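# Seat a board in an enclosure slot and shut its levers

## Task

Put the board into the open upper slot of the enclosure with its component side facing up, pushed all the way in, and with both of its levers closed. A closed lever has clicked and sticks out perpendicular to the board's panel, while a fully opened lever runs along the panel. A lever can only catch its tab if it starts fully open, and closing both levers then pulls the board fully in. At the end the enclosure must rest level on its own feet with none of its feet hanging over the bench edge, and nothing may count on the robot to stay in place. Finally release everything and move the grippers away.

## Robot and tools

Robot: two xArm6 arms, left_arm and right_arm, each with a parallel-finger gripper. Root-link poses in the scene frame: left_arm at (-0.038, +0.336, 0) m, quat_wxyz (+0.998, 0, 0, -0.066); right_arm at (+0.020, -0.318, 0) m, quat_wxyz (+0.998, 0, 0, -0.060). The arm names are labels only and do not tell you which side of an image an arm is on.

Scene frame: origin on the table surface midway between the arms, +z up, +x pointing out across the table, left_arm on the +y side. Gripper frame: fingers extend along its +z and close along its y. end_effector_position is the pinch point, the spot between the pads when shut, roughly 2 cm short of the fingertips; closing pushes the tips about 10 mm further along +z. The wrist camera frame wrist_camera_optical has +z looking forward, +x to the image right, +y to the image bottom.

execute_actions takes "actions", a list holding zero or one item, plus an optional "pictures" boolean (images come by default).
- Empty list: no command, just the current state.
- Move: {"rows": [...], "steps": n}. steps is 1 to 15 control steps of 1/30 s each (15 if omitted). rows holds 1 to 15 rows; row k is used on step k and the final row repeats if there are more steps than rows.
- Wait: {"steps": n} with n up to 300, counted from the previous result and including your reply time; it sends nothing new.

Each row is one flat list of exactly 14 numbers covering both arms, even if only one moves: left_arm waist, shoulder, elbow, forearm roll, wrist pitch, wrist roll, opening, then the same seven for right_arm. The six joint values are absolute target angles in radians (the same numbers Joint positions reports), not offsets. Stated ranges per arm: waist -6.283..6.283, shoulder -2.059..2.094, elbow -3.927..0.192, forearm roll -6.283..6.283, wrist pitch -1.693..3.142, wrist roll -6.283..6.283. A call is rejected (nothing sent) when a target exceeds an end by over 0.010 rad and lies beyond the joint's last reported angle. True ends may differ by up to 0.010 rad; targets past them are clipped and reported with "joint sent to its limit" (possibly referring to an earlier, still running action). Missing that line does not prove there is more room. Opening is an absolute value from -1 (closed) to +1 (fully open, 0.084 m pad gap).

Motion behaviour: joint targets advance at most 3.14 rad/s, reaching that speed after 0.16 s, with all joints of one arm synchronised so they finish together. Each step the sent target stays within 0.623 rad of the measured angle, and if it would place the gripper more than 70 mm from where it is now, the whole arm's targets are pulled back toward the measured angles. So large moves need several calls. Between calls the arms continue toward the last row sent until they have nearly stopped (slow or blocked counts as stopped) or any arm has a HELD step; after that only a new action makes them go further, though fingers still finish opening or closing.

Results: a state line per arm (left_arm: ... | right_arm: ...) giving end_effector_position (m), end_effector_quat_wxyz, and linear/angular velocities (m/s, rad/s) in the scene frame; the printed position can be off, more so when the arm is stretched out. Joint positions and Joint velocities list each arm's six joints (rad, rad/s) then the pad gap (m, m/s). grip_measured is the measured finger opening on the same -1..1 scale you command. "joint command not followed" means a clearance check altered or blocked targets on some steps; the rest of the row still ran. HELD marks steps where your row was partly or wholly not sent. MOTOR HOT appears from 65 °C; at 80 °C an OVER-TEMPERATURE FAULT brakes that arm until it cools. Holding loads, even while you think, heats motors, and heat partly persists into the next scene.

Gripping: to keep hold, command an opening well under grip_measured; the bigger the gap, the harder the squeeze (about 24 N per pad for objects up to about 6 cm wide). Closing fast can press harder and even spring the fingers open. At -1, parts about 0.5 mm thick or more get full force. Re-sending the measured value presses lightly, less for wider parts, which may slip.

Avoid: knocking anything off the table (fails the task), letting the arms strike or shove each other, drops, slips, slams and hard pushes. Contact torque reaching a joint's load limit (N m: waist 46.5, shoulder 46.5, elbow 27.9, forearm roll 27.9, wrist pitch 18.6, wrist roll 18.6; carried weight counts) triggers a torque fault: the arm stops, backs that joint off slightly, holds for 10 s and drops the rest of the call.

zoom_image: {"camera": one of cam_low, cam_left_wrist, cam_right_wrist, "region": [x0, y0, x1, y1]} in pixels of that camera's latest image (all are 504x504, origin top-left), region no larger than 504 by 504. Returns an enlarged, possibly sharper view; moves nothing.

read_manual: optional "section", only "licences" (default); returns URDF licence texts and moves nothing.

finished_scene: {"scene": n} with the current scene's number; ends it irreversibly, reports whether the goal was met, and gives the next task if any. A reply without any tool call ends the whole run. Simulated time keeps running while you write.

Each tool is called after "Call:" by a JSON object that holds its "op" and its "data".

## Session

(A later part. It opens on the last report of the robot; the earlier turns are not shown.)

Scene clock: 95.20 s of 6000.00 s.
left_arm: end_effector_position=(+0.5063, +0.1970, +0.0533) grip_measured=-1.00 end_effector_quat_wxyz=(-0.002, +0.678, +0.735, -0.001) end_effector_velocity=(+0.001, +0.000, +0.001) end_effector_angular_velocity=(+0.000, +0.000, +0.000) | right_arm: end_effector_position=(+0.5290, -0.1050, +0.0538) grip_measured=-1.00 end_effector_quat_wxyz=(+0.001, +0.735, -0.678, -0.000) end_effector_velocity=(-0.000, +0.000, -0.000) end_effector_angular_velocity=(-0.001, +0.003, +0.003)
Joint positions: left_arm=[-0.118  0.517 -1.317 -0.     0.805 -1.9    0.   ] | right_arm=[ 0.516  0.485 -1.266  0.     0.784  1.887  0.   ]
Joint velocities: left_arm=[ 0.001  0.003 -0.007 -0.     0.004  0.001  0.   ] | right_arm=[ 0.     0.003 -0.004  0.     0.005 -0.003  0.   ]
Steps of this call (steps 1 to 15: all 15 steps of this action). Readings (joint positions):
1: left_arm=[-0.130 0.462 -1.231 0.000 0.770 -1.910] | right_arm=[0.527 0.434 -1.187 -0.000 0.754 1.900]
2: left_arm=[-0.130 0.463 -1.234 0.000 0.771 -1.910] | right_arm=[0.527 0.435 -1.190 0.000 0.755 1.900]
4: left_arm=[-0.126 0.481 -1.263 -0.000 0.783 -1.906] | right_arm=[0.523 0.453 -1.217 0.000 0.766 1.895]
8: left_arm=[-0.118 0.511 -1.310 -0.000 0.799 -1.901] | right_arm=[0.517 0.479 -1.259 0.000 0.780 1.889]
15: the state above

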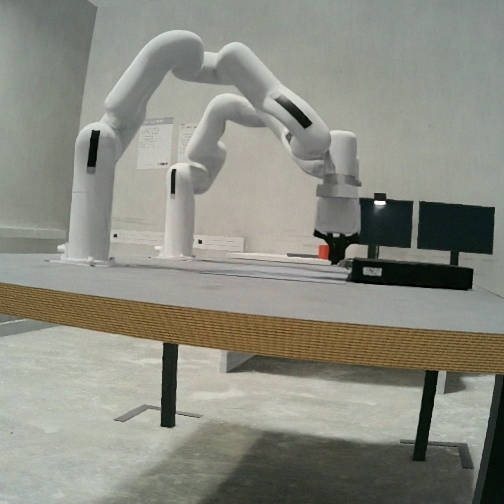

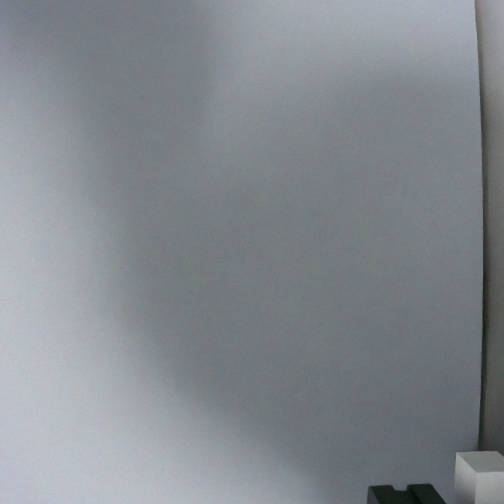

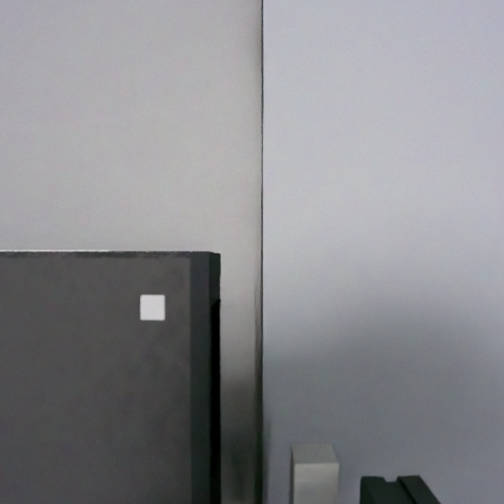

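Call:
{"op": "execute_actions", "data": {"actions": [{"rows":[[-0.117,0.41,-1.31,0,0.9,-1.9,-1,0.516,0.38,-1.26,0,0.88,1.887,-1]]}], "pictures": false}}

Call:
{"op": "execute_actions", "data": {"actions": [{"rows":[[-0.082,0.395,-1.215,0,0.82,1.277,1,0.478,0.371,-1.179,0,0.808,-1.293,1]]}], "pictures": false}}

Call:
{"op": "execute_actions", "data": {"actions": [{"steps":40}]}}

Scene clock: 103.30 s of 6000.00 s.
left_arm: end_effector_position=(+0.4997, +0.1995, +0.1017) grip_measured=-1.00 end_effector_quat_wxyz=(-0.001, +0.678, +0.735, -0.000) end_effector_velocity=(+0.001, -0.003, +0.008) end_effector_angular_velocity=(-0.003, -0.005, -0.005) | right_arm: end_effector_position=(+0.5222, -0.1083, +0.1001) grip_measured=-1.00 end_effector_quat_wxyz=(+0.001, +0.735, -0.678, -0.000) end_effector_velocity=(+0.001, +0.002, +0.007) end_effector_angular_velocity=(+0.003, -0.005, +0.002)
Joint positions: left_arm=[-0.116  0.412 -1.309  0.     0.899 -1.9    0.   ] | right_arm=[ 0.516  0.382 -1.259 -0.     0.879  1.887  0.   ]
Joint velocities: left_arm=[-0.004 -0.01  -0.007 -0.002  0.012  0.003  0.   ] | right_arm=[ 0.003 -0.01  -0.006  0.001  0.01   0.     0.   ]
Steps of this call (steps 1 to 15: the robot went on to your last target; steps 16 to 90: nothing new was sent; then 4.60 s passed at rest; steps 91 to 105: all 15 steps of this action). Readings (joint positions):
91: left_arm=[-0.117 0.517 -1.320 -0.000 0.806 -1.900] | right_arm=[0.516 0.485 -1.268 0.000 0.783 1.887]
92: left_arm=[-0.117 0.515 -1.320 0.000 0.808 -1.900] | right_arm=[0.516 0.483 -1.268 0.000 0.785 1.887]
94: left_arm=[-0.115 0.486 -1.317 0.001 0.833 -1.900] | right_arm=[0.515 0.455 -1.264 -0.000 0.813 1.887]
98: left_arm=[-0.114 0.416 -1.325 0.001 0.880 -1.900] | right_arm=[0.515 0.388 -1.271 -0.000 0.862 1.887]
105: the state above

Scene clock: 103.80 s of 6000.00 s.
left_arm: end_effector_position=(+0.4883, +0.2209, +0.0811) grip_measured=+0.98 end_effector_quat_wxyz=(-0.000, +0.933, +0.360, -0.000) end_effector_velocity=(+0.002, +0.006, +0.001) end_effector_angular_velocity=(-0.008, -0.028, -2.615) | right_arm: end_effector_position=(+0.5168, -0.1315, +0.0812) grip_measured=+1.00 end_effector_quat_wxyz=(+0.000, +0.958, -0.286, -0.000) end_effector_velocity=(+0.003, -0.006, +0.000) end_effector_angular_velocity=(+0.010, -0.021, +2.614)
Joint positions: left_arm=[-0.083  0.396 -1.219  0.     0.823 -0.953  0.083] | right_arm=[ 0.479  0.372 -1.182 -0.     0.811  0.94   0.084]
Joint velocities: left_arm=[ 0.011 -0.016  0.03  -0.    -0.043  2.627  0.073] | right_arm=[-0.013 -0.013  0.025  0.    -0.035 -2.627  0.   ]
Steps of this call (steps 1 to 15: all 15 steps of this action). Readings (joint positions):
1: left_arm=[-0.117 0.411 -1.310 0.000 0.899 -1.900] | right_arm=[0.516 0.381 -1.259 -0.000 0.879 1.887]
2: left_arm=[-0.117 0.411 -1.310 0.000 0.898 -1.897] | right_arm=[0.516 0.381 -1.259 -0.000 0.878 1.884]
4: left_arm=[-0.115 0.409 -1.304 0.000 0.890 -1.856] | right_arm=[0.514 0.380 -1.255 -0.000 0.871 1.843]
8: left_arm=[-0.100 0.403 -1.264 0.000 0.856 -1.580] | right_arm=[0.497 0.376 -1.221 -0.000 0.840 1.567]
15: the state above

Scene clock: 105.13 s of 6000.00 s.
left_arm: end_effector_position=(+0.4879, +0.2216, +0.0805) grip_measured=+1.00 end_effector_quat_wxyz=(+0.000, +0.735, -0.678, +0.000) end_effector_velocity=(-0.000, +0.000, +0.000) end_effector_angular_velocity=(+0.000, +0.000, -0.004) | right_arm: end_effector_position=(+0.5166, -0.1323, +0.0806) grip_measured=+1.00 end_effector_quat_wxyz=(+0.000, +0.678, +0.735, +0.000) end_effector_velocity=(-0.000, +0.001, -0.000) end_effector_angular_velocity=(-0.001, +0.001, +0.005)
Joint positions: left_arm=[-0.082  0.395 -1.215 -0.     0.82   1.277  0.084] | right_arm=[ 0.478  0.371 -1.179  0.     0.808 -1.293  0.084]
Joint velocities: left_arm=[ 0.    -0.     0.    -0.     0.     0.004  0.   ] | right_arm=[ 0.001  0.    -0.    -0.     0.001 -0.003 -0.   ]
Steps of this call (steps 1 to 40: the robot went on to your last target). Readings (joint positions):
1: left_arm=[-0.083 0.395 -1.218 0.000 0.822 -0.865] | right_arm=[0.479 0.371 -1.181 -0.000 0.810 0.852]
2: left_arm=[-0.083 0.395 -1.217 0.000 0.821 -0.777] | right_arm=[0.479 0.371 -1.181 -0.000 0.809 0.764]
4: left_arm=[-0.082 0.395 -1.216 -0.000 0.821 -0.600] | right_arm=[0.478 0.371 -1.180 -0.000 0.808 0.587]
8: left_arm=[-0.082 0.395 -1.215 -0.000 0.820 -0.248] | right_arm=[0.478 0.371 -1.179 -0.000 0.808 0.235]
40: the state above

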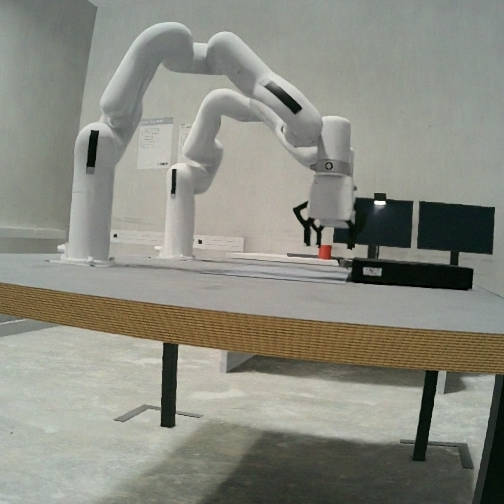

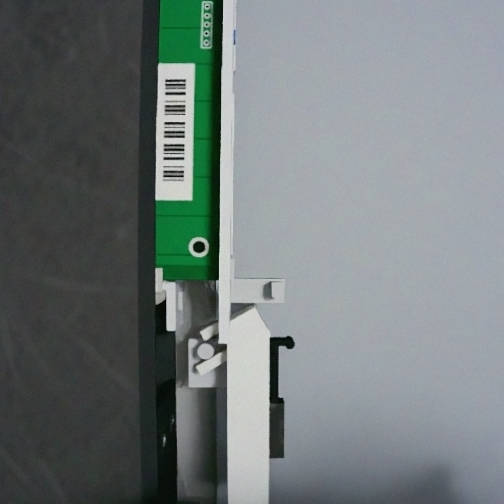

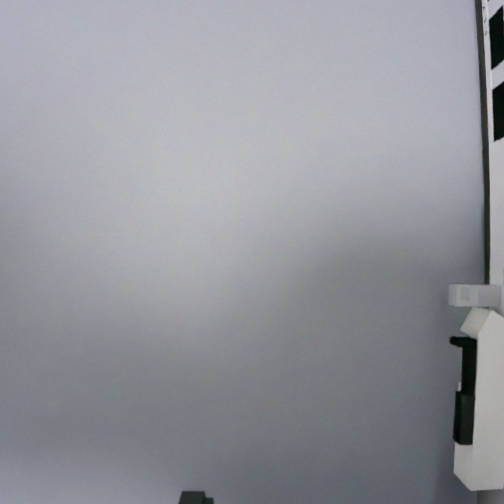

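Call:
{"op": "execute_actions", "data": {"actions": [{"rows":[[-0.082,0.457,-1.201,0,0.744,1.277,1,0.479,0.4275,-1.156,0,0.7285,-1.293,1]]}], "pictures": false}}

Call:
{"op": "execute_actions", "data": {"actions": [{"rows":[[-0.1055,0.393,-1.102,0,0.709,1.254,1,0.501,0.37,-1.067,0,0.697,-1.27,1]]}]}}

Scene clock: 110.10 s of 6000.00 s.
left_arm: end_effector_position=(+0.4881, +0.2215, +0.0480) grip_measured=+1.00 end_effector_quat_wxyz=(+0.000, +0.735, -0.678, -0.000) end_effector_velocity=(+0.000, +0.000, -0.003) end_effector_angular_velocity=(-0.000, -0.001, -0.001) | right_arm: end_effector_position=(+0.5155, -0.1321, +0.0492) grip_measured=+1.00 end_effector_quat_wxyz=(+0.000, +0.678, +0.735, +0.001) end_effector_velocity=(-0.003, -0.001, -0.005) end_effector_angular_velocity=(-0.002, +0.007, -0.001)
Joint positions: left_arm=[-0.082  0.456 -1.201 -0.     0.745  1.277  0.084] | right_arm=[ 0.479  0.426 -1.157 -0.     0.729 -1.293  0.084]
Joint velocities: left_arm=[ 0.     0.005  0.002  0.    -0.007  0.001 -0.   ] | right_arm=[-0.     0.004  0.008  0.001 -0.004  0.    -0.   ]
Steps of this call (steps 1 to 30: the robot went on to your last target; steps 31 to 90: nothing new was sent; then 1.47 s passed at rest; steps 91 to 105: all 15 steps of this action). Readings (joint positions):
91: left_arm=[-0.082 0.395 -1.215 -0.000 0.820 1.277] | right_arm=[0.478 0.371 -1.179 -0.000 0.808 -1.293]
92: left_arm=[-0.082 0.397 -1.215 -0.000 0.817 1.277] | right_arm=[0.478 0.372 -1.179 -0.000 0.805 -1.293]
94: left_arm=[-0.082 0.416 -1.214 -0.000 0.789 1.277] | right_arm=[0.478 0.389 -1.174 -0.000 0.776 -1.293]
98: left_arm=[-0.082 0.453 -1.198 0.000 0.754 1.277] | right_arm=[0.479 0.424 -1.154 0.000 0.740 -1.293]
105: the state above

Scene clock: 110.60 s of 6000.00 s.
left_arm: end_effector_position=(+0.4641, +0.2145, +0.0485) grip_measured=+1.00 end_effector_quat_wxyz=(-0.000, +0.735, -0.679, +0.000) end_effector_velocity=(-0.002, +0.000, -0.000) end_effector_angular_velocity=(+0.000, +0.002, +0.001) | right_arm: end_effector_position=(+0.4920, -0.1291, +0.0486) grip_measured=+1.00 end_effector_quat_wxyz=(+0.000, +0.678, +0.735, +0.000) end_effector_velocity=(-0.001, +0.000, +0.000) end_effector_angular_velocity=(+0.000, -0.001, -0.000)
Joint positions: left_arm=[-0.105  0.394 -1.103 -0.     0.709  1.254  0.084] | right_arm=[ 0.501  0.37  -1.068  0.     0.697 -1.27   0.084]
Joint velocities: left_arm=[-0.001 -0.005  0.009 -0.    -0.002 -0.002  0.   ] | right_arm=[ 0.001 -0.004  0.006 -0.    -0.002  0.001  0.   ]
Steps of this call (steps 1 to 15: all 15 steps of this action). Readings (joint positions):
1: left_arm=[-0.082 0.456 -1.201 -0.000 0.745 1.277] | right_arm=[0.479 0.427 -1.157 -0.000 0.729 -1.293]
2: left_arm=[-0.083 0.455 -1.198 -0.000 0.743 1.276] | right_arm=[0.479 0.425 -1.154 -0.000 0.727 -1.292]
4: left_arm=[-0.089 0.435 -1.169 0.000 0.731 1.269] | right_arm=[0.486 0.406 -1.125 -0.000 0.716 -1.284]
8: left_arm=[-0.103 0.400 -1.114 0.000 0.713 1.257] | right_arm=[0.499 0.376 -1.077 0.000 0.701 -1.273]
15: the state above

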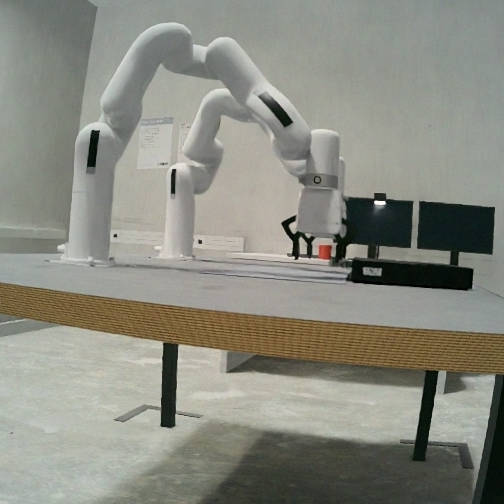

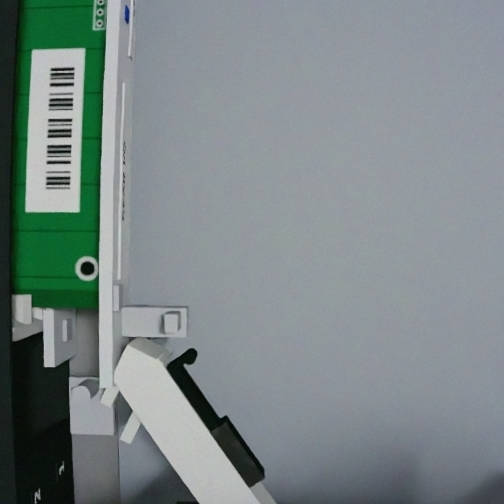

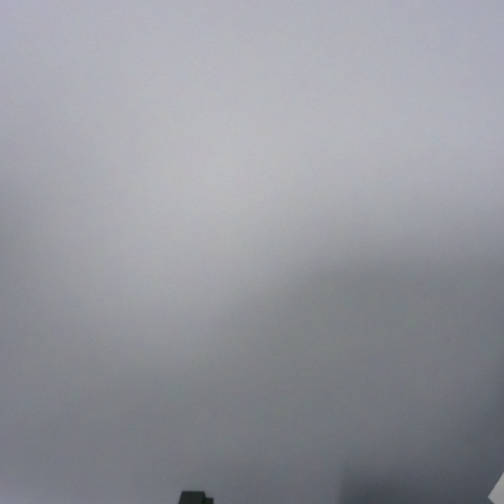

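Call:
{"op": "execute_actions", "data": {"actions": [{"rows":[[-0.092,0.452,-1.211,0,0.759,1.267,-0.1,0.488,0.428,-1.175,0,0.747,-1.283,-0.1]]}], "pictures": false}}

Call:
{"op": "execute_actions", "data": {"actions": [{"rows":[[-0.08,0.503,-1.3,0,0.797,1.278,-0.5,0.477,0.479,-1.263,0,0.784,-1.294,-0.5]]}]}}

Call:
{"op": "execute_actions", "data": {"actions": [{"rows":[[-0.075,0.528,-1.344,0,0.816,1.284,-0.75,0.472,0.504,-1.306,0,0.802,-1.299,-0.75]]}]}}

Scene clock: 115.87 s of 6000.00 s.
left_arm: end_effector_position=(+0.4884, +0.2159, +0.0527) grip_measured=-0.11 end_effector_quat_wxyz=(+0.000, +0.735, -0.678, -0.000) end_effector_velocity=(+0.003, -0.000, +0.002) end_effector_angular_velocity=(-0.001, -0.005, -0.001) | right_arm: end_effector_position=(+0.5163, -0.1266, +0.0532) grip_measured=-0.11 end_effector_quat_wxyz=(-0.000, +0.678, +0.735, -0.000) end_effector_velocity=(+0.003, +0.001, +0.002) end_effector_angular_velocity=(+0.002, -0.005, +0.001)
Joint positions: left_arm=[-0.092  0.452 -1.21   0.     0.759  1.267  0.039] | right_arm=[ 0.488  0.428 -1.174  0.     0.747 -1.283  0.039]
Joint velocities: left_arm=[ 0.001  0.003 -0.011 -0.     0.003  0.002 -0.   ] | right_arm=[-0.     0.002 -0.01   0.     0.003 -0.001 -0.   ]
Steps of this call (steps 1 to 15: the robot went on to your last target; steps 16 to 90: nothing new was sent; then 1.77 s passed at rest; steps 91 to 105: all 15 steps of this action). Readings (joint positions):
91: left_arm=[-0.105 0.393 -1.102 0.000 0.709 1.254] | right_arm=[0.501 0.370 -1.067 -0.000 0.697 -1.270]
92: left_arm=[-0.105 0.394 -1.104 0.000 0.711 1.254] | right_arm=[0.501 0.371 -1.069 0.000 0.699 -1.270]
94: left_arm=[-0.102 0.412 -1.136 0.000 0.726 1.258] | right_arm=[0.497 0.389 -1.100 0.000 0.715 -1.274]
98: left_arm=[-0.093 0.445 -1.199 -0.000 0.752 1.265] | right_arm=[0.489 0.421 -1.163 -0.000 0.740 -1.281]
105: the state above

Scene clock: 116.37 s of 6000.00 s.
left_arm: end_effector_position=(+0.5050, +0.2187, +0.0534) grip_measured=-0.50 end_effector_quat_wxyz=(+0.003, +0.735, -0.678, -0.005) end_effector_velocity=(+0.002, +0.001, +0.001) end_effector_angular_velocity=(+0.001, +0.006, +0.004) | right_arm: end_effector_position=(+0.5335, -0.1262, +0.0540) grip_measured=-0.51 end_effector_quat_wxyz=(-0.002, +0.678, +0.735, -0.004) end_effector_velocity=(+0.002, +0.000, +0.001) end_effector_angular_velocity=(-0.001, +0.003, -0.002)
Joint positions: left_arm=[-0.08   0.502 -1.295 -0.     0.804  1.278  0.022] | right_arm=[ 0.477  0.478 -1.258  0.     0.79  -1.294  0.022]
Joint velocities: left_arm=[ 0.002  0.007 -0.017 -0.     0.016 -0.002  0.001] | right_arm=[-0.001  0.006 -0.013  0.     0.01   0.     0.001]
Steps of this call (steps 1 to 15: all 15 steps of this action). Readings (joint positions):
1: left_arm=[-0.092 0.452 -1.210 0.000 0.759 1.267] | right_arm=[0.488 0.428 -1.174 0.000 0.747 -1.283]
2: left_arm=[-0.092 0.453 -1.213 0.000 0.760 1.267] | right_arm=[0.488 0.429 -1.177 0.000 0.748 -1.283]
4: left_arm=[-0.088 0.470 -1.242 0.000 0.773 1.271] | right_arm=[0.485 0.446 -1.205 0.000 0.761 -1.287]
8: left_arm=[-0.081 0.497 -1.286 0.000 0.796 1.277] | right_arm=[0.478 0.473 -1.250 -0.000 0.783 -1.293]
15: the state above

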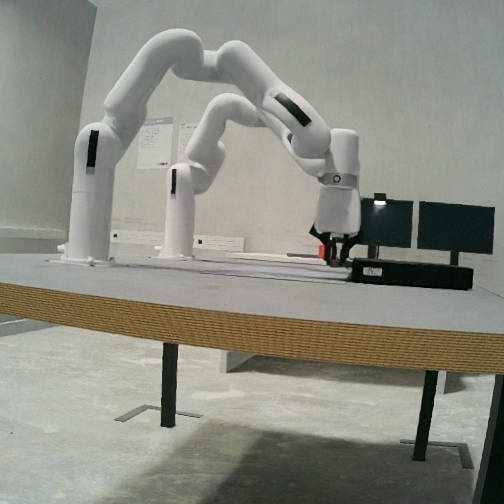

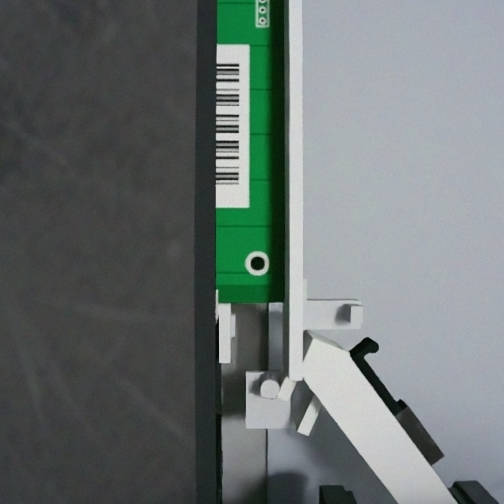

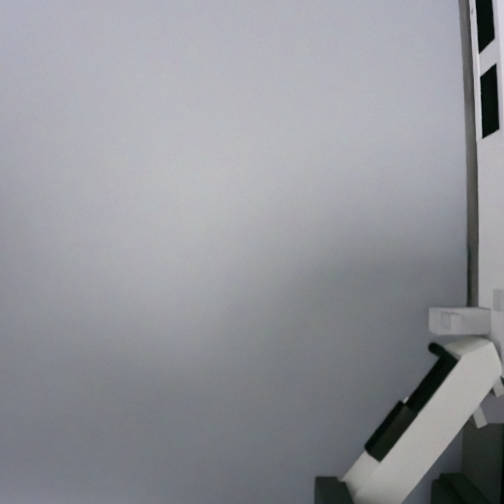

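Scene clock: 116.87 s of 6000.00 s.
left_arm: end_effector_position=(+0.5165, +0.2200, +0.0549) grip_measured=-0.71 end_effector_quat_wxyz=(+0.001, +0.735, -0.678, -0.003) end_effector_velocity=(-0.000, -0.001, +0.001) end_effector_angular_velocity=(+0.000, +0.003, -0.000) | right_arm: end_effector_position=(+0.5451, -0.1258, +0.0552) grip_measured=-0.70 end_effector_quat_wxyz=(-0.001, +0.678, +0.735, -0.002) end_effector_velocity=(+0.001, +0.001, +0.001) end_effector_angular_velocity=(-0.000, +0.000, -0.001)
Joint positions: left_arm=[-0.074  0.529 -1.342  0.     0.82   1.284  0.013] | right_arm=[ 0.471  0.505 -1.304 -0.     0.804 -1.299  0.013]
Joint velocities: left_arm=[-0.001  0.    -0.004 -0.001  0.007 -0.001 -0.   ] | right_arm=[ 0.     0.001 -0.005  0.     0.005  0.001  0.   ]
Steps of this call (steps 1 to 15: all 15 steps of this action). Readings (joint positions):
1: left_arm=[-0.080 0.502 -1.296 -0.000 0.805 1.278] | right_arm=[0.477 0.478 -1.259 0.000 0.790 -1.294]
2: left_arm=[-0.080 0.504 -1.298 -0.000 0.807 1.279] | right_arm=[0.477 0.479 -1.261 0.000 0.793 -1.295]
4: left_arm=[-0.078 0.514 -1.317 -0.000 0.814 1.281] | right_arm=[0.475 0.490 -1.278 0.000 0.802 -1.296]
8: left_arm=[-0.074 0.527 -1.340 0.001 0.816 1.283] | right_arm=[0.471 0.504 -1.302 -0.001 0.801 -1.298]
15: the state above

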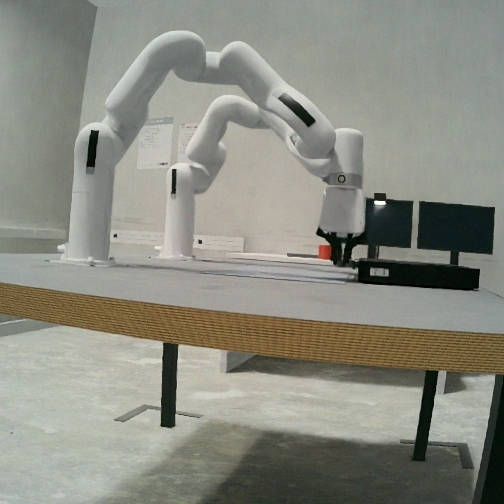

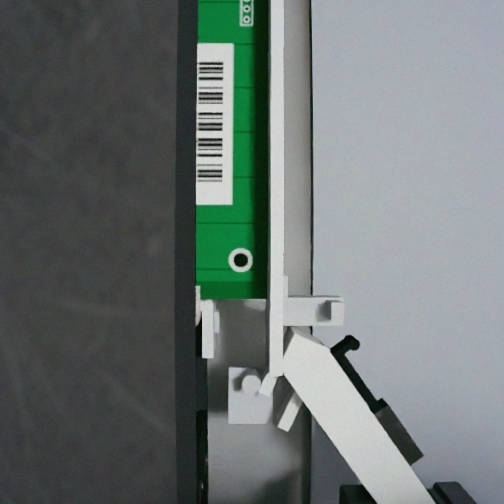

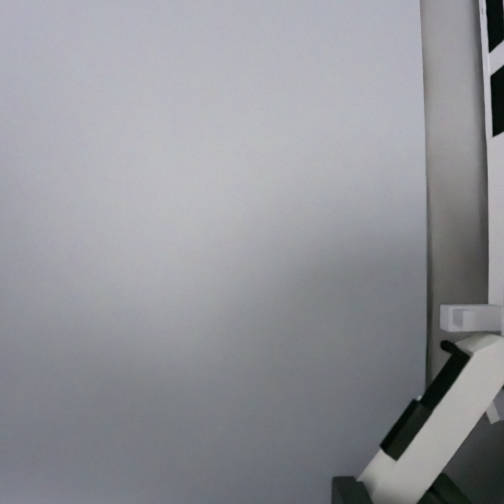

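Call:
{"op": "execute_actions", "data": {"actions": [{"rows":[[-0.083,0.487,-1.277,0,0.79,1.275,-0.85,0.48,0.463,-1.24,0,0.777,-1.291,-0.85]]}]}}

Scene clock: 119.20 s of 6000.00 s.
left_arm: end_effector_position=(+0.5050, +0.2165, +0.0572) grip_measured=-0.80 end_effector_quat_wxyz=(-0.001, +0.735, -0.678, +0.002) end_effector_velocity=(-0.005, +0.005, -0.004) end_effector_angular_velocity=(+0.005, +0.015, +0.004) | right_arm: end_effector_position=(+0.5323, -0.1241, +0.0570) grip_measured=-0.69 end_effector_quat_wxyz=(+0.001, +0.678, +0.735, +0.002) end_effector_velocity=(-0.005, -0.005, -0.003) end_effector_angular_velocity=(-0.007, +0.015, -0.002)
Joint positions: left_arm=[-0.084  0.487 -1.28  -0.     0.788  1.275  0.009] | right_arm=[ 0.482  0.463 -1.242  0.001  0.775 -1.291  0.014]
Joint velocities: left_arm=[ 0.005 -0.001  0.01   0.003  0.006 -0.    -0.004] | right_arm=[-0.005 -0.004  0.011 -0.003  0.009 -0.001 -0.   ]
Steps of this call (steps 1 to 15: the robot went on to your last target; steps 16 to 55: nothing new was sent; steps 56 to 70: all 15 steps of this action). Readings (joint positions):
56: left_arm=[-0.075 0.528 -1.344 -0.000 0.816 1.284] | right_arm=[0.472 0.504 -1.306 0.000 0.802 -1.299]
57: left_arm=[-0.075 0.526 -1.342 -0.000 0.815 1.284] | right_arm=[0.472 0.502 -1.304 0.000 0.800 -1.299]
59: left_arm=[-0.078 0.512 -1.321 -0.001 0.801 1.280] | right_arm=[0.476 0.488 -1.283 0.001 0.786 -1.295]
63: left_arm=[-0.084 0.490 -1.290 -0.001 0.788 1.276] | right_arm=[0.481 0.467 -1.252 0.001 0.774 -1.291]
70: the state above

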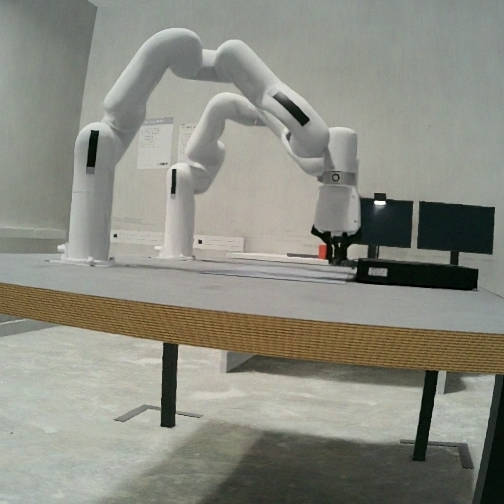

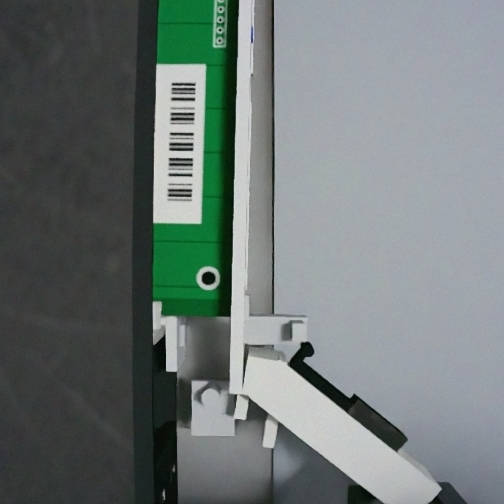

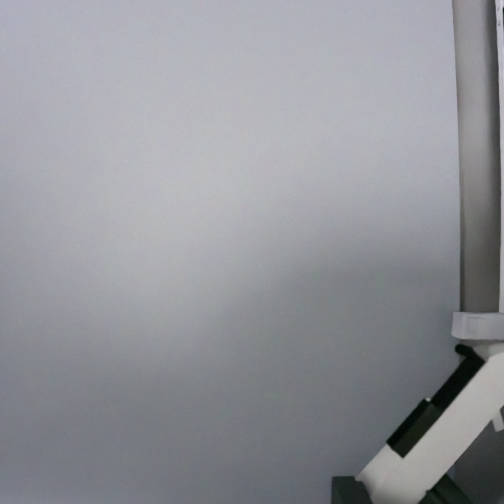

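Call:
{"op": "execute_actions", "data": {"actions": [{"rows":[[-0.083,0.487,-1.277,0,0.79,1.275,-0.5,0.48,0.463,-1.24,0,0.777,-1.291,-0.5]],"steps":6}], "pictures": false}}

Call:
{"op": "execute_actions", "data": {"actions": [{"rows":[[-0.083,0.41,-1.295,0,0.885,1.275,-0.5,0.48,0.385,-1.258,0,0.873,-1.291,-0.5]],"steps":12}], "pictures": false}}

Call:
{"op": "execute_actions", "data": {"actions": [{"rows":[[-0.266,0.69,-1.738,0,1.048,1.093,-0.5,0.5,0.2,-1.0,0,0.8,0.3,-1]]}], "pictures": false}}

Call:
{"op": "execute_actions", "data": {"actions": [{"steps":20}]}}

Scene clock: 126.17 s of 6000.00 s.
left_arm: end_effector_position=(+0.5023, +0.2180, +0.0545) grip_measured=-0.53 end_effector_quat_wxyz=(+0.001, +0.735, -0.678, -0.002) end_effector_velocity=(+0.008, -0.002, +0.008) end_effector_angular_velocity=(-0.005, -0.023, +0.001) | right_arm: end_effector_position=(+0.5297, -0.1280, +0.0558) grip_measured=-0.53 end_effector_quat_wxyz=(-0.001, +0.679, +0.735, -0.003) end_effector_velocity=(+0.008, +0.008, +0.005) end_effector_angular_velocity=(+0.013, -0.027, +0.005)
Joint positions: left_arm=[-0.083  0.488 -1.275  0.     0.791  1.275  0.021] | right_arm=[ 0.477  0.461 -1.237 -0.001  0.783 -1.291  0.021]
Joint velocities: left_arm=[-0.    -0.006 -0.012 -0.    -0.006 -0.001  0.011] | right_arm=[ 0.007  0.004 -0.015  0.004 -0.019 -0.001  0.011]
Steps of this call (steps 1 to 15: the robot went on to your last target; steps 16 to 90: nothing new was sent; then 3.77 s passed at rest; steps 91 to 96: all 6 steps of this action). Readings (joint positions):
91: left_arm=[-0.083 0.487 -1.277 0.000 0.790 1.275] | right_arm=[0.480 0.463 -1.240 0.000 0.777 -1.291]
92: left_arm=[-0.083 0.487 -1.276 0.000 0.790 1.275] | right_arm=[0.480 0.463 -1.240 -0.000 0.778 -1.291]
94: left_arm=[-0.083 0.488 -1.275 0.000 0.791 1.275] | right_arm=[0.478 0.461 -1.237 -0.001 0.783 -1.291]
96: the state above

Scene clock: 126.57 s of 6000.00 s.
left_arm: end_effector_position=(+0.5018, +0.2180, +0.0971) grip_measured=-0.52 end_effector_quat_wxyz=(+0.000, +0.735, -0.678, -0.000) end_effector_velocity=(-0.025, +0.005, -0.022) end_effector_angular_velocity=(+0.018, +0.079, -0.001) | right_arm: end_effector_position=(+0.5297, -0.1263, +0.0974) grip_measured=-0.52 end_effector_quat_wxyz=(-0.000, +0.678, +0.735, -0.000) end_effector_velocity=(-0.023, -0.008, -0.020) end_effector_angular_velocity=(-0.026, +0.072, -0.000)
Joint positions: left_arm=[-0.083  0.412 -1.294  0.     0.883  1.275  0.021] | right_arm=[ 0.48   0.386 -1.257 -0.     0.871 -1.291  0.021]
Joint velocities: left_arm=[0.    0.01  0.036 0.    0.035 0.001 0.   ] | right_arm=[0.001 0.009 0.033 0.001 0.035 0.001 0.   ]
Steps of this call (steps 1 to 12: all 12 steps of this action). Readings (joint positions):
1: left_arm=[-0.083 0.488 -1.276 0.000 0.791 1.275] | right_arm=[0.478 0.461 -1.237 -0.001 0.782 -1.291]
2: left_arm=[-0.083 0.486 -1.276 0.000 0.794 1.275] | right_arm=[0.478 0.460 -1.238 -0.001 0.784 -1.291]
4: left_arm=[-0.083 0.464 -1.278 0.000 0.825 1.275] | right_arm=[0.479 0.439 -1.240 -0.001 0.815 -1.291]
8: left_arm=[-0.083 0.415 -1.299 -0.000 0.871 1.275] | right_arm=[0.479 0.390 -1.261 -0.000 0.860 -1.291]
12: the state above

Scene clock: 127.07 s of 6000.00 s.
left_arm: end_effector_position=(+0.5442, +0.0964, +0.0965) grip_measured=-0.52 end_effector_quat_wxyz=(+0.000, +0.734, -0.680, -0.000) end_effector_velocity=(+0.012, -0.097, -0.007) end_effector_angular_velocity=(+0.006, +0.013, +0.006) | right_arm: end_effector_position=(+0.4726, -0.1377, +0.1007) grip_measured=-1.00 end_effector_quat_wxyz=(+0.000, +0.935, +0.354, -0.000) end_effector_velocity=(-0.026, -0.005, -0.000) end_effector_angular_velocity=(+0.002, -0.005, -2.619)
Joint positions: left_arm=[-0.258  0.675 -1.711 -0.     1.038  1.104  0.021] | right_arm=[ 0.499  0.207 -1.01   0.     0.803 -0.344  0.   ]
Joint velocities: left_arm=[-0.135  0.207 -0.325  0.001  0.131 -0.142  0.   ] | right_arm=[ 0.01  -0.082  0.115  0.    -0.038  2.628  0.   ]
Steps of this call (steps 1 to 15: all 15 steps of this action). Readings (joint positions):
1: left_arm=[-0.083 0.412 -1.293 0.000 0.884 1.275] | right_arm=[0.480 0.387 -1.256 -0.000 0.872 -1.291]
2: left_arm=[-0.084 0.413 -1.296 0.000 0.886 1.274] | right_arm=[0.480 0.386 -1.255 -0.000 0.871 -1.288]
4: left_arm=[-0.097 0.438 -1.335 0.000 0.902 1.257] | right_arm=[0.481 0.374 -1.238 -0.000 0.864 -1.247]
8: left_arm=[-0.168 0.541 -1.500 -0.000 0.959 1.191] | right_arm=[0.490 0.295 -1.127 -0.000 0.833 -0.971]
15: the state above

Scene clock: 127.73 s of 6000.00 s.
left_arm: end_effector_position=(+0.5463, +0.0903, +0.0970) grip_measured=-0.52 end_effector_quat_wxyz=(-0.000, +0.735, -0.678, +0.000) end_effector_velocity=(-0.000, -0.000, -0.000) end_effector_angular_velocity=(+0.000, +0.001, -0.001) | right_arm: end_effector_position=(+0.4702, -0.1383, +0.1007) grip_measured=-1.00 end_effector_quat_wxyz=(+0.000, +0.999, +0.040, -0.000) end_effector_velocity=(+0.001, -0.000, +0.000) end_effector_angular_velocity=(+0.001, -0.002, -0.006)
Joint positions: left_arm=[-0.266  0.69  -1.738  0.     1.048  1.093  0.021] | right_arm=[ 0.5    0.2   -1.    -0.     0.8    0.299  0.   ]
Joint velocities: left_arm=[-0.001  0.001 -0.     0.     0.     0.    -0.   ] | right_arm=[-0.001  0.001 -0.002  0.    -0.002  0.005  0.   ]
Steps of this call (steps 1 to 20: the robot went on to your last target). Readings (joint positions):
1: left_arm=[-0.261 0.680 -1.720 -0.000 1.041 1.100] | right_arm=[0.499 0.205 -1.007 0.000 0.802 -0.256]
2: left_arm=[-0.263 0.684 -1.726 -0.000 1.044 1.098] | right_arm=[0.500 0.204 -1.005 0.000 0.801 -0.168]
4: left_arm=[-0.264 0.687 -1.732 0.000 1.046 1.095] | right_arm=[0.500 0.202 -1.003 -0.000 0.800 0.003]
8: left_arm=[-0.265 0.689 -1.737 0.000 1.048 1.093] | right_arm=[0.500 0.201 -1.001 0.000 0.800 0.233]
20: the state above

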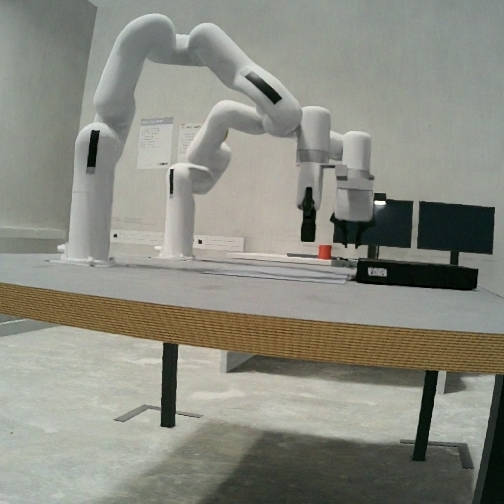

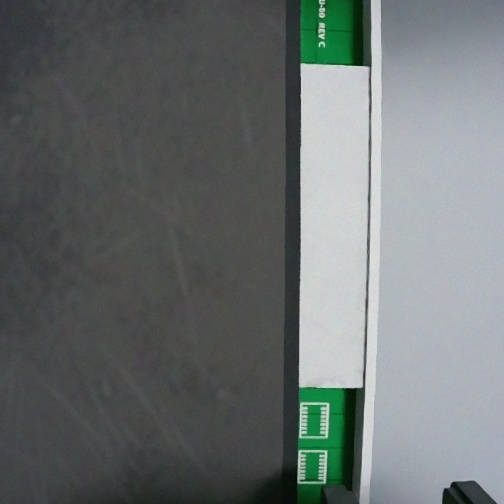

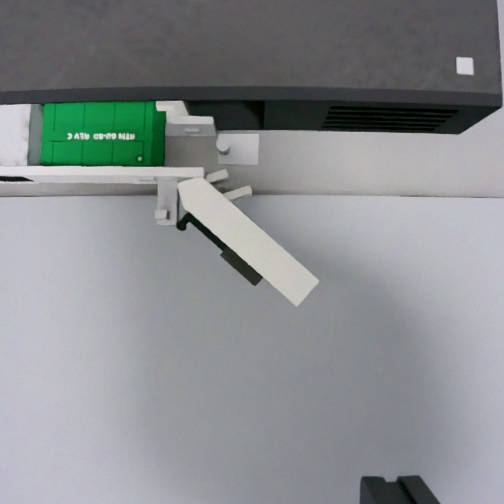

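Call:
{"op": "execute_actions", "data": {"actions": [{"rows":[[-0.269,0.7365,-1.692,0,0.9555,1.09,-0.5,0.5536,0.355,-1.065,0,0.71,0.35,-1]]}], "pictures": false}}

Call:
{"op": "execute_actions", "data": {"actions": [{"rows":[[-0.2796,0.693,-1.617,0,0.924,1.08,-0.5,0.5536,0.355,-1.065,0,0.71,0.35,-1]]}]}}

Scene clock: 132.93 s of 6000.00 s.
left_arm: end_effector_position=(+0.5431, +0.0896, +0.0561) grip_measured=-0.52 end_effector_quat_wxyz=(+0.000, +0.735, -0.678, -0.000) end_effector_velocity=(+0.001, +0.001, -0.002) end_effector_angular_velocity=(-0.001, -0.003, +0.002) | right_arm: end_effector_position=(+0.4809, -0.1051, +0.0557) grip_measured=-1.00 end_effector_quat_wxyz=(-0.000, +0.999, +0.042, +0.001) end_effector_velocity=(+0.001, +0.001, -0.004) end_effector_angular_velocity=(+0.001, -0.001, -0.004)
Joint positions: left_arm=[-0.269  0.736 -1.692 -0.     0.956  1.09   0.021] | right_arm=[ 0.553  0.353 -1.065 -0.     0.711  0.35   0.   ]
Joint velocities: left_arm=[ 0.001  0.003  0.003  0.    -0.009 -0.001 -0.   ] | right_arm=[ 0.001  0.01  -0.003  0.    -0.008  0.005  0.   ]
Steps of this call (steps 1 to 15: the robot went on to your last target; steps 16 to 90: nothing new was sent; then 1.70 s passed at rest; steps 91 to 105: all 15 steps of this action). Readings (joint positions):
91: left_arm=[-0.266 0.690 -1.738 -0.000 1.048 1.093] | right_arm=[0.500 0.200 -1.000 -0.000 0.800 0.300]
92: left_arm=[-0.266 0.691 -1.737 -0.000 1.045 1.093] | right_arm=[0.501 0.202 -1.001 -0.000 0.798 0.301]
94: left_arm=[-0.267 0.702 -1.727 -0.000 1.013 1.092] | right_arm=[0.512 0.236 -1.020 -0.000 0.776 0.313]
98: left_arm=[-0.269 0.735 -1.692 0.000 0.969 1.090] | right_arm=[0.547 0.336 -1.052 0.000 0.725 0.342]
105: the state above

Scene clock: 133.43 s of 6000.00 s.
left_arm: end_effector_position=(+0.5297, +0.0882, +0.0560) grip_measured=-0.52 end_effector_quat_wxyz=(-0.000, +0.735, -0.679, +0.001) end_effector_velocity=(-0.001, +0.000, -0.000) end_effector_angular_velocity=(+0.000, +0.000, +0.001) | right_arm: end_effector_position=(+0.4803, -0.1050, +0.0545) grip_measured=-1.00 end_effector_quat_wxyz=(-0.000, +0.999, +0.042, +0.000) end_effector_velocity=(-0.000, -0.000, -0.001) end_effector_angular_velocity=(-0.001, +0.002, -0.001)
Joint positions: left_arm=[-0.279  0.693 -1.618 -0.     0.924  1.08   0.021] | right_arm=[ 0.554  0.355 -1.065 -0.     0.71   0.35   0.   ]
Joint velocities: left_arm=[-0.    -0.003  0.006  0.    -0.002 -0.001  0.   ] | right_arm=[-0.001  0.002 -0.     0.     0.     0.     0.   ]
Steps of this call (steps 1 to 15: all 15 steps of this action). Readings (joint positions):
1: left_arm=[-0.269 0.736 -1.692 -0.000 0.956 1.090] | right_arm=[0.553 0.353 -1.065 -0.000 0.710 0.350]
2: left_arm=[-0.269 0.735 -1.689 -0.000 0.954 1.090] | right_arm=[0.553 0.354 -1.065 -0.000 0.710 0.350]
4: left_arm=[-0.272 0.720 -1.663 0.000 0.943 1.086] | right_arm=[0.553 0.354 -1.065 0.000 0.710 0.350]
8: left_arm=[-0.279 0.698 -1.626 -0.000 0.928 1.081] | right_arm=[0.553 0.355 -1.065 0.000 0.710 0.350]
15: the state above

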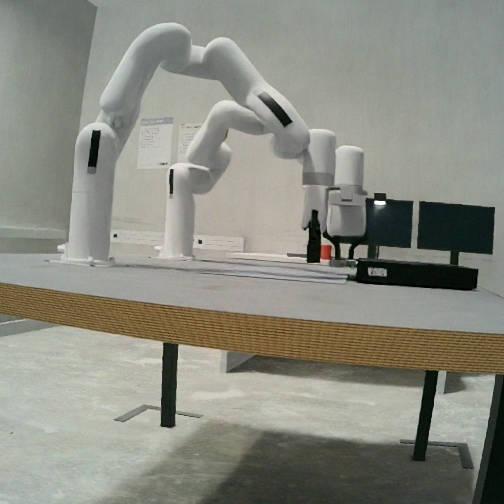

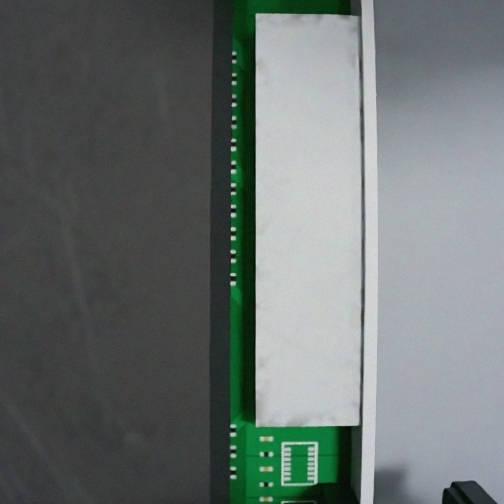

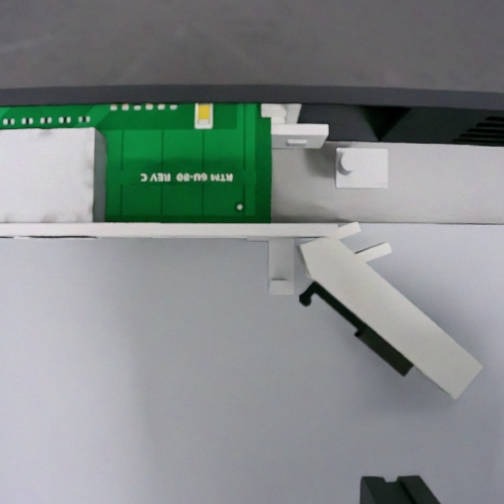

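Call:
{"op": "execute_actions", "data": {"actions": [{"rows":[[-0.277,0.70,-1.63,0,0.93,1.08,-0.5,0.5155,0.463,-1.233,0,0.77,0.315,-1]]}], "pictures": false}}

Call:
{"op": "execute_actions", "data": {"actions": [{"rows":[[-0.277,0.64,-1.654,0,1.014,1.08,-0.5,0.5155,0.463,-1.233,0,0.77,0.315,-1]],"steps":12}], "pictures": false}}

Call:
{"op": "execute_actions", "data": {"actions": [{"rows":[[-0.195,0.29,-1.1,0,0.81,-0.407,-1,0.5155,0.463,-1.233,0,0.77,0.315,-1]]}], "pictures": false}}

Call:
{"op": "execute_actions", "data": {"actions": [{"steps":12}], "pictures": false}}

Call:
{"op": "execute_actions", "data": {"actions": [{"rows":[[-0.195,0.366,-1.081,0,0.715,-0.407,-1,0.5155,0.463,-1.233,0,0.77,0.315,-1]]}]}}

Scene clock: 140.77 s of 6000.00 s.
left_arm: end_effector_position=(+0.5314, +0.0891, +0.0554) grip_measured=-0.52 end_effector_quat_wxyz=(+0.000, +0.735, -0.678, -0.001) end_effector_velocity=(+0.003, -0.001, +0.004) end_effector_angular_velocity=(-0.004, -0.010, +0.002) | right_arm: end_effector_position=(+0.5218, -0.1096, +0.0535) grip_measured=-1.00 end_effector_quat_wxyz=(+0.001, +0.999, +0.040, -0.002) end_effector_velocity=(+0.003, +0.002, -0.000) end_effector_angular_velocity=(+0.001, -0.001, +0.004)
Joint positions: left_arm=[-0.277  0.7   -1.629  0.     0.93   1.08   0.021] | right_arm=[ 0.514  0.462 -1.229 -0.001  0.772  0.316  0.   ]
Joint velocities: left_arm=[ 0.    -0.002 -0.005 -0.    -0.004 -0.002 -0.   ] | right_arm=[ 0.     0.01  -0.015  0.001  0.004 -0.005  0.   ]
Steps of this call (steps 1 to 15: the robot went on to your last target; steps 16 to 90: nothing new was sent; then 3.83 s passed at rest; steps 91 to 105: all 15 steps of this action). Readings (joint positions):
91: left_arm=[-0.280 0.693 -1.617 0.000 0.924 1.080] | right_arm=[0.554 0.355 -1.065 0.000 0.710 0.350]
92: left_arm=[-0.279 0.694 -1.618 -0.000 0.925 1.080] | right_arm=[0.553 0.357 -1.067 0.000 0.711 0.349]
94: left_arm=[-0.279 0.697 -1.622 -0.000 0.928 1.080] | right_arm=[0.546 0.380 -1.104 0.000 0.726 0.341]
98: left_arm=[-0.277 0.700 -1.627 -0.000 0.930 1.080] | right_arm=[0.520 0.447 -1.207 -0.000 0.761 0.321]
105: the state above

Scene clock: 141.17 s of 6000.00 s.
left_arm: end_effector_position=(+0.5310, +0.0890, +0.0956) grip_measured=-0.52 end_effector_quat_wxyz=(+0.000, +0.735, -0.678, -0.000) end_effector_velocity=(-0.022, +0.011, -0.031) end_effector_angular_velocity=(+0.036, +0.080, +0.003) | right_arm: end_effector_position=(+0.5222, -0.1090, +0.0534) grip_measured=-1.00 end_effector_quat_wxyz=(+0.001, +0.999, +0.040, -0.001) end_effector_velocity=(+0.001, +0.001, +0.000) end_effector_angular_velocity=(+0.002, -0.003, +0.001)
Joint positions: left_arm=[-0.277  0.641 -1.653 -0.     1.013  1.08   0.021] | right_arm=[ 0.515  0.463 -1.231 -0.     0.771  0.315  0.   ]
Joint velocities: left_arm=[ 0.002  0.021  0.038  0.001  0.029 -0.002 -0.   ] | right_arm=[ 0.     0.001 -0.001  0.    -0.003 -0.001  0.   ]
Steps of this call (steps 1 to 12: all 12 steps of this action). Readings (joint positions):
1: left_arm=[-0.277 0.700 -1.629 0.000 0.930 1.080] | right_arm=[0.514 0.462 -1.230 -0.001 0.772 0.315]
2: left_arm=[-0.277 0.699 -1.630 0.000 0.933 1.080] | right_arm=[0.514 0.462 -1.230 -0.001 0.772 0.315]
4: left_arm=[-0.276 0.683 -1.635 0.001 0.960 1.080] | right_arm=[0.514 0.462 -1.231 -0.001 0.772 0.315]
8: left_arm=[-0.277 0.643 -1.657 -0.000 1.003 1.080] | right_arm=[0.514 0.463 -1.231 -0.000 0.771 0.315]
12: the state above

Scene clock: 141.67 s of 6000.00 s.
left_arm: end_effector_position=(+0.4557, +0.1640, +0.0941) grip_measured=-1.00 end_effector_quat_wxyz=(-0.000, +0.961, -0.276, -0.000) end_effector_velocity=(-0.110, +0.085, -0.014) end_effector_angular_velocity=(+0.004, +0.003, +2.728) | right_arm: end_effector_position=(+0.5225, -0.1086, +0.0537) grip_measured=-1.00 end_effector_quat_wxyz=(+0.000, +0.999, +0.040, -0.001) end_effector_velocity=(+0.000, +0.000, +0.001) end_effector_angular_velocity=(+0.000, -0.001, +0.000)
Joint positions: left_arm=[-0.203  0.326 -1.157  0.     0.832  0.225  0.   ] | right_arm=[ 0.515  0.463 -1.232 -0.     0.771  0.315  0.   ]
Joint velocities: left_arm=[ 0.084 -0.368  0.585  0.    -0.213 -2.644  0.   ] | right_arm=[ 0.    -0.    -0.002  0.     0.002  0.     0.   ]
Steps of this call (steps 1 to 15: all 15 steps of this action). Readings (joint positions):
1: left_arm=[-0.277 0.641 -1.652 -0.000 1.013 1.080] | right_arm=[0.515 0.463 -1.232 -0.000 0.771 0.315]
2: left_arm=[-0.277 0.640 -1.649 -0.000 1.012 1.077] | right_arm=[0.515 0.463 -1.232 -0.000 0.771 0.315]
4: left_arm=[-0.273 0.619 -1.615 -0.000 0.997 1.036] | right_arm=[0.515 0.463 -1.232 -0.000 0.771 0.315]
8: left_arm=[-0.241 0.489 -1.414 0.000 0.924 0.798] | right_arm=[0.515 0.463 -1.232 -0.000 0.771 0.315]
15: the state above

Scene clock: 142.07 s of 6000.00 s.
left_arm: end_effector_position=(+0.4454, +0.1718, +0.0928) grip_measured=-1.00 end_effector_quat_wxyz=(+0.000, +0.999, +0.034, +0.000) end_effector_velocity=(-0.002, +0.001, -0.000) end_effector_angular_velocity=(+0.000, +0.001, +0.142) | right_arm: end_effector_position=(+0.5224, -0.1084, +0.0538) grip_measured=-1.00 end_effector_quat_wxyz=(+0.000, +0.999, +0.040, -0.001) end_effector_velocity=(-0.000, +0.000, +0.000) end_effector_angular_velocity=(-0.000, +0.001, +0.000)
Joint positions: left_arm=[-0.195  0.291 -1.101 -0.     0.81  -0.395  0.   ] | right_arm=[ 0.515  0.463 -1.233 -0.     0.772  0.315  0.   ]
Joint velocities: left_arm=[ 0.001 -0.005  0.008  0.    -0.001 -0.141  0.   ] | right_arm=[ 0.001 -0.    -0.001  0.001  0.002 -0.     0.   ]
Steps of this call (steps 1 to 12: the robot went on to your last target). Readings (joint positions):
1: left_arm=[-0.201 0.316 -1.140 0.000 0.825 0.137] | right_arm=[0.515 0.463 -1.232 -0.000 0.771 0.315]
2: left_arm=[-0.199 0.308 -1.128 0.000 0.821 0.048] | right_arm=[0.515 0.463 -1.232 -0.000 0.771 0.315]
4: left_arm=[-0.197 0.299 -1.113 -0.000 0.815 -0.122] | right_arm=[0.515 0.463 -1.232 -0.000 0.771 0.315]
8: left_arm=[-0.196 0.292 -1.103 -0.000 0.811 -0.344] | right_arm=[0.515 0.463 -1.233 -0.000 0.772 0.315]
12: the state above

Scene clock: 142.57 s of 6000.00 s.
left_arm: end_effector_position=(+0.4465, +0.1716, +0.0553) grip_measured=-1.00 end_effector_quat_wxyz=(+0.000, +0.999, +0.040, +0.001) end_effector_velocity=(-0.005, +0.002, -0.007) end_effector_angular_velocity=(+0.004, +0.012, +0.001) | right_arm: end_effector_position=(+0.5223, -0.1082, +0.0539) grip_measured=-1.00 end_effector_quat_wxyz=(+0.000, +0.999, +0.040, -0.001) end_effector_velocity=(+0.000, -0.002, -0.000) end_effector_angular_velocity=(-0.001, +0.001, -0.003)
Joint positions: left_arm=[-0.195  0.365 -1.082 -0.     0.715 -0.407  0.   ] | right_arm=[ 0.516  0.463 -1.233  0.     0.772  0.315  0.   ]
Joint velocities: left_arm=[ 0.001  0.008  0.01   0.    -0.005 -0.     0.   ] | right_arm=[-0.003 -0.     0.001 -0.     0.001  0.001  0.   ]
Steps of this call (steps 1 to 15: all 15 steps of this action). Readings (joint positions):
1: left_arm=[-0.195 0.291 -1.101 -0.000 0.810 -0.399] | right_arm=[0.515 0.463 -1.233 -0.000 0.772 0.315]
2: left_arm=[-0.195 0.292 -1.101 -0.000 0.807 -0.402] | right_arm=[0.515 0.463 -1.233 -0.000 0.772 0.315]
4: left_arm=[-0.195 0.314 -1.098 -0.000 0.775 -0.405] | right_arm=[0.516 0.463 -1.233 0.000 0.772 0.315]
8: left_arm=[-0.195 0.360 -1.078 0.000 0.729 -0.406] | right_arm=[0.516 0.463 -1.233 0.000 0.772 0.315]
15: the state above

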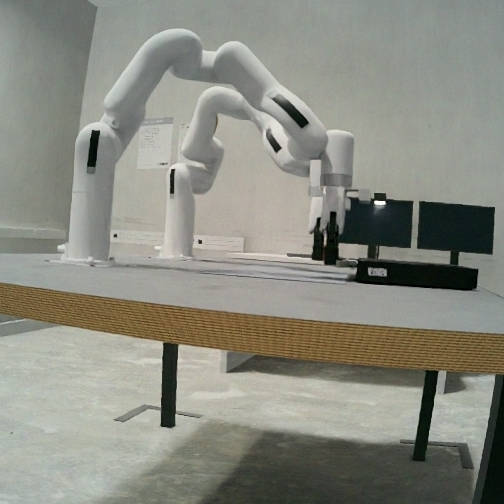

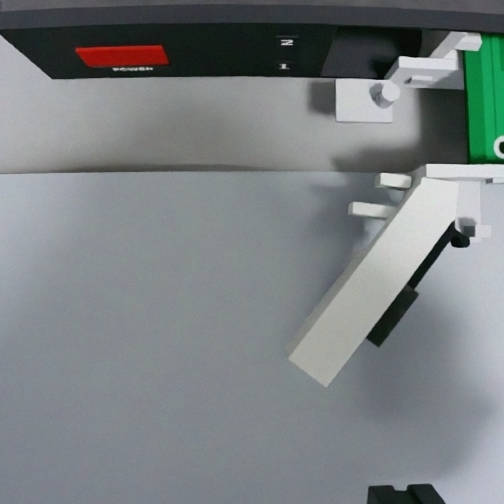

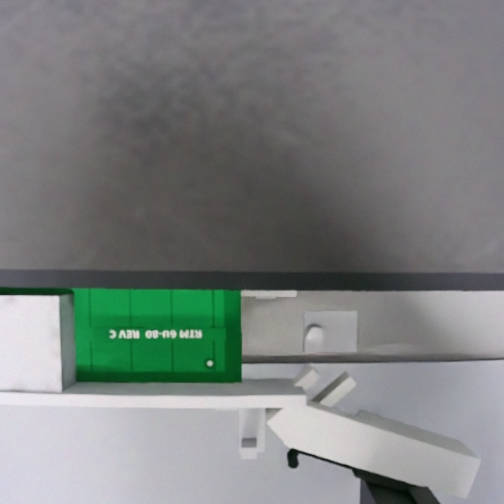

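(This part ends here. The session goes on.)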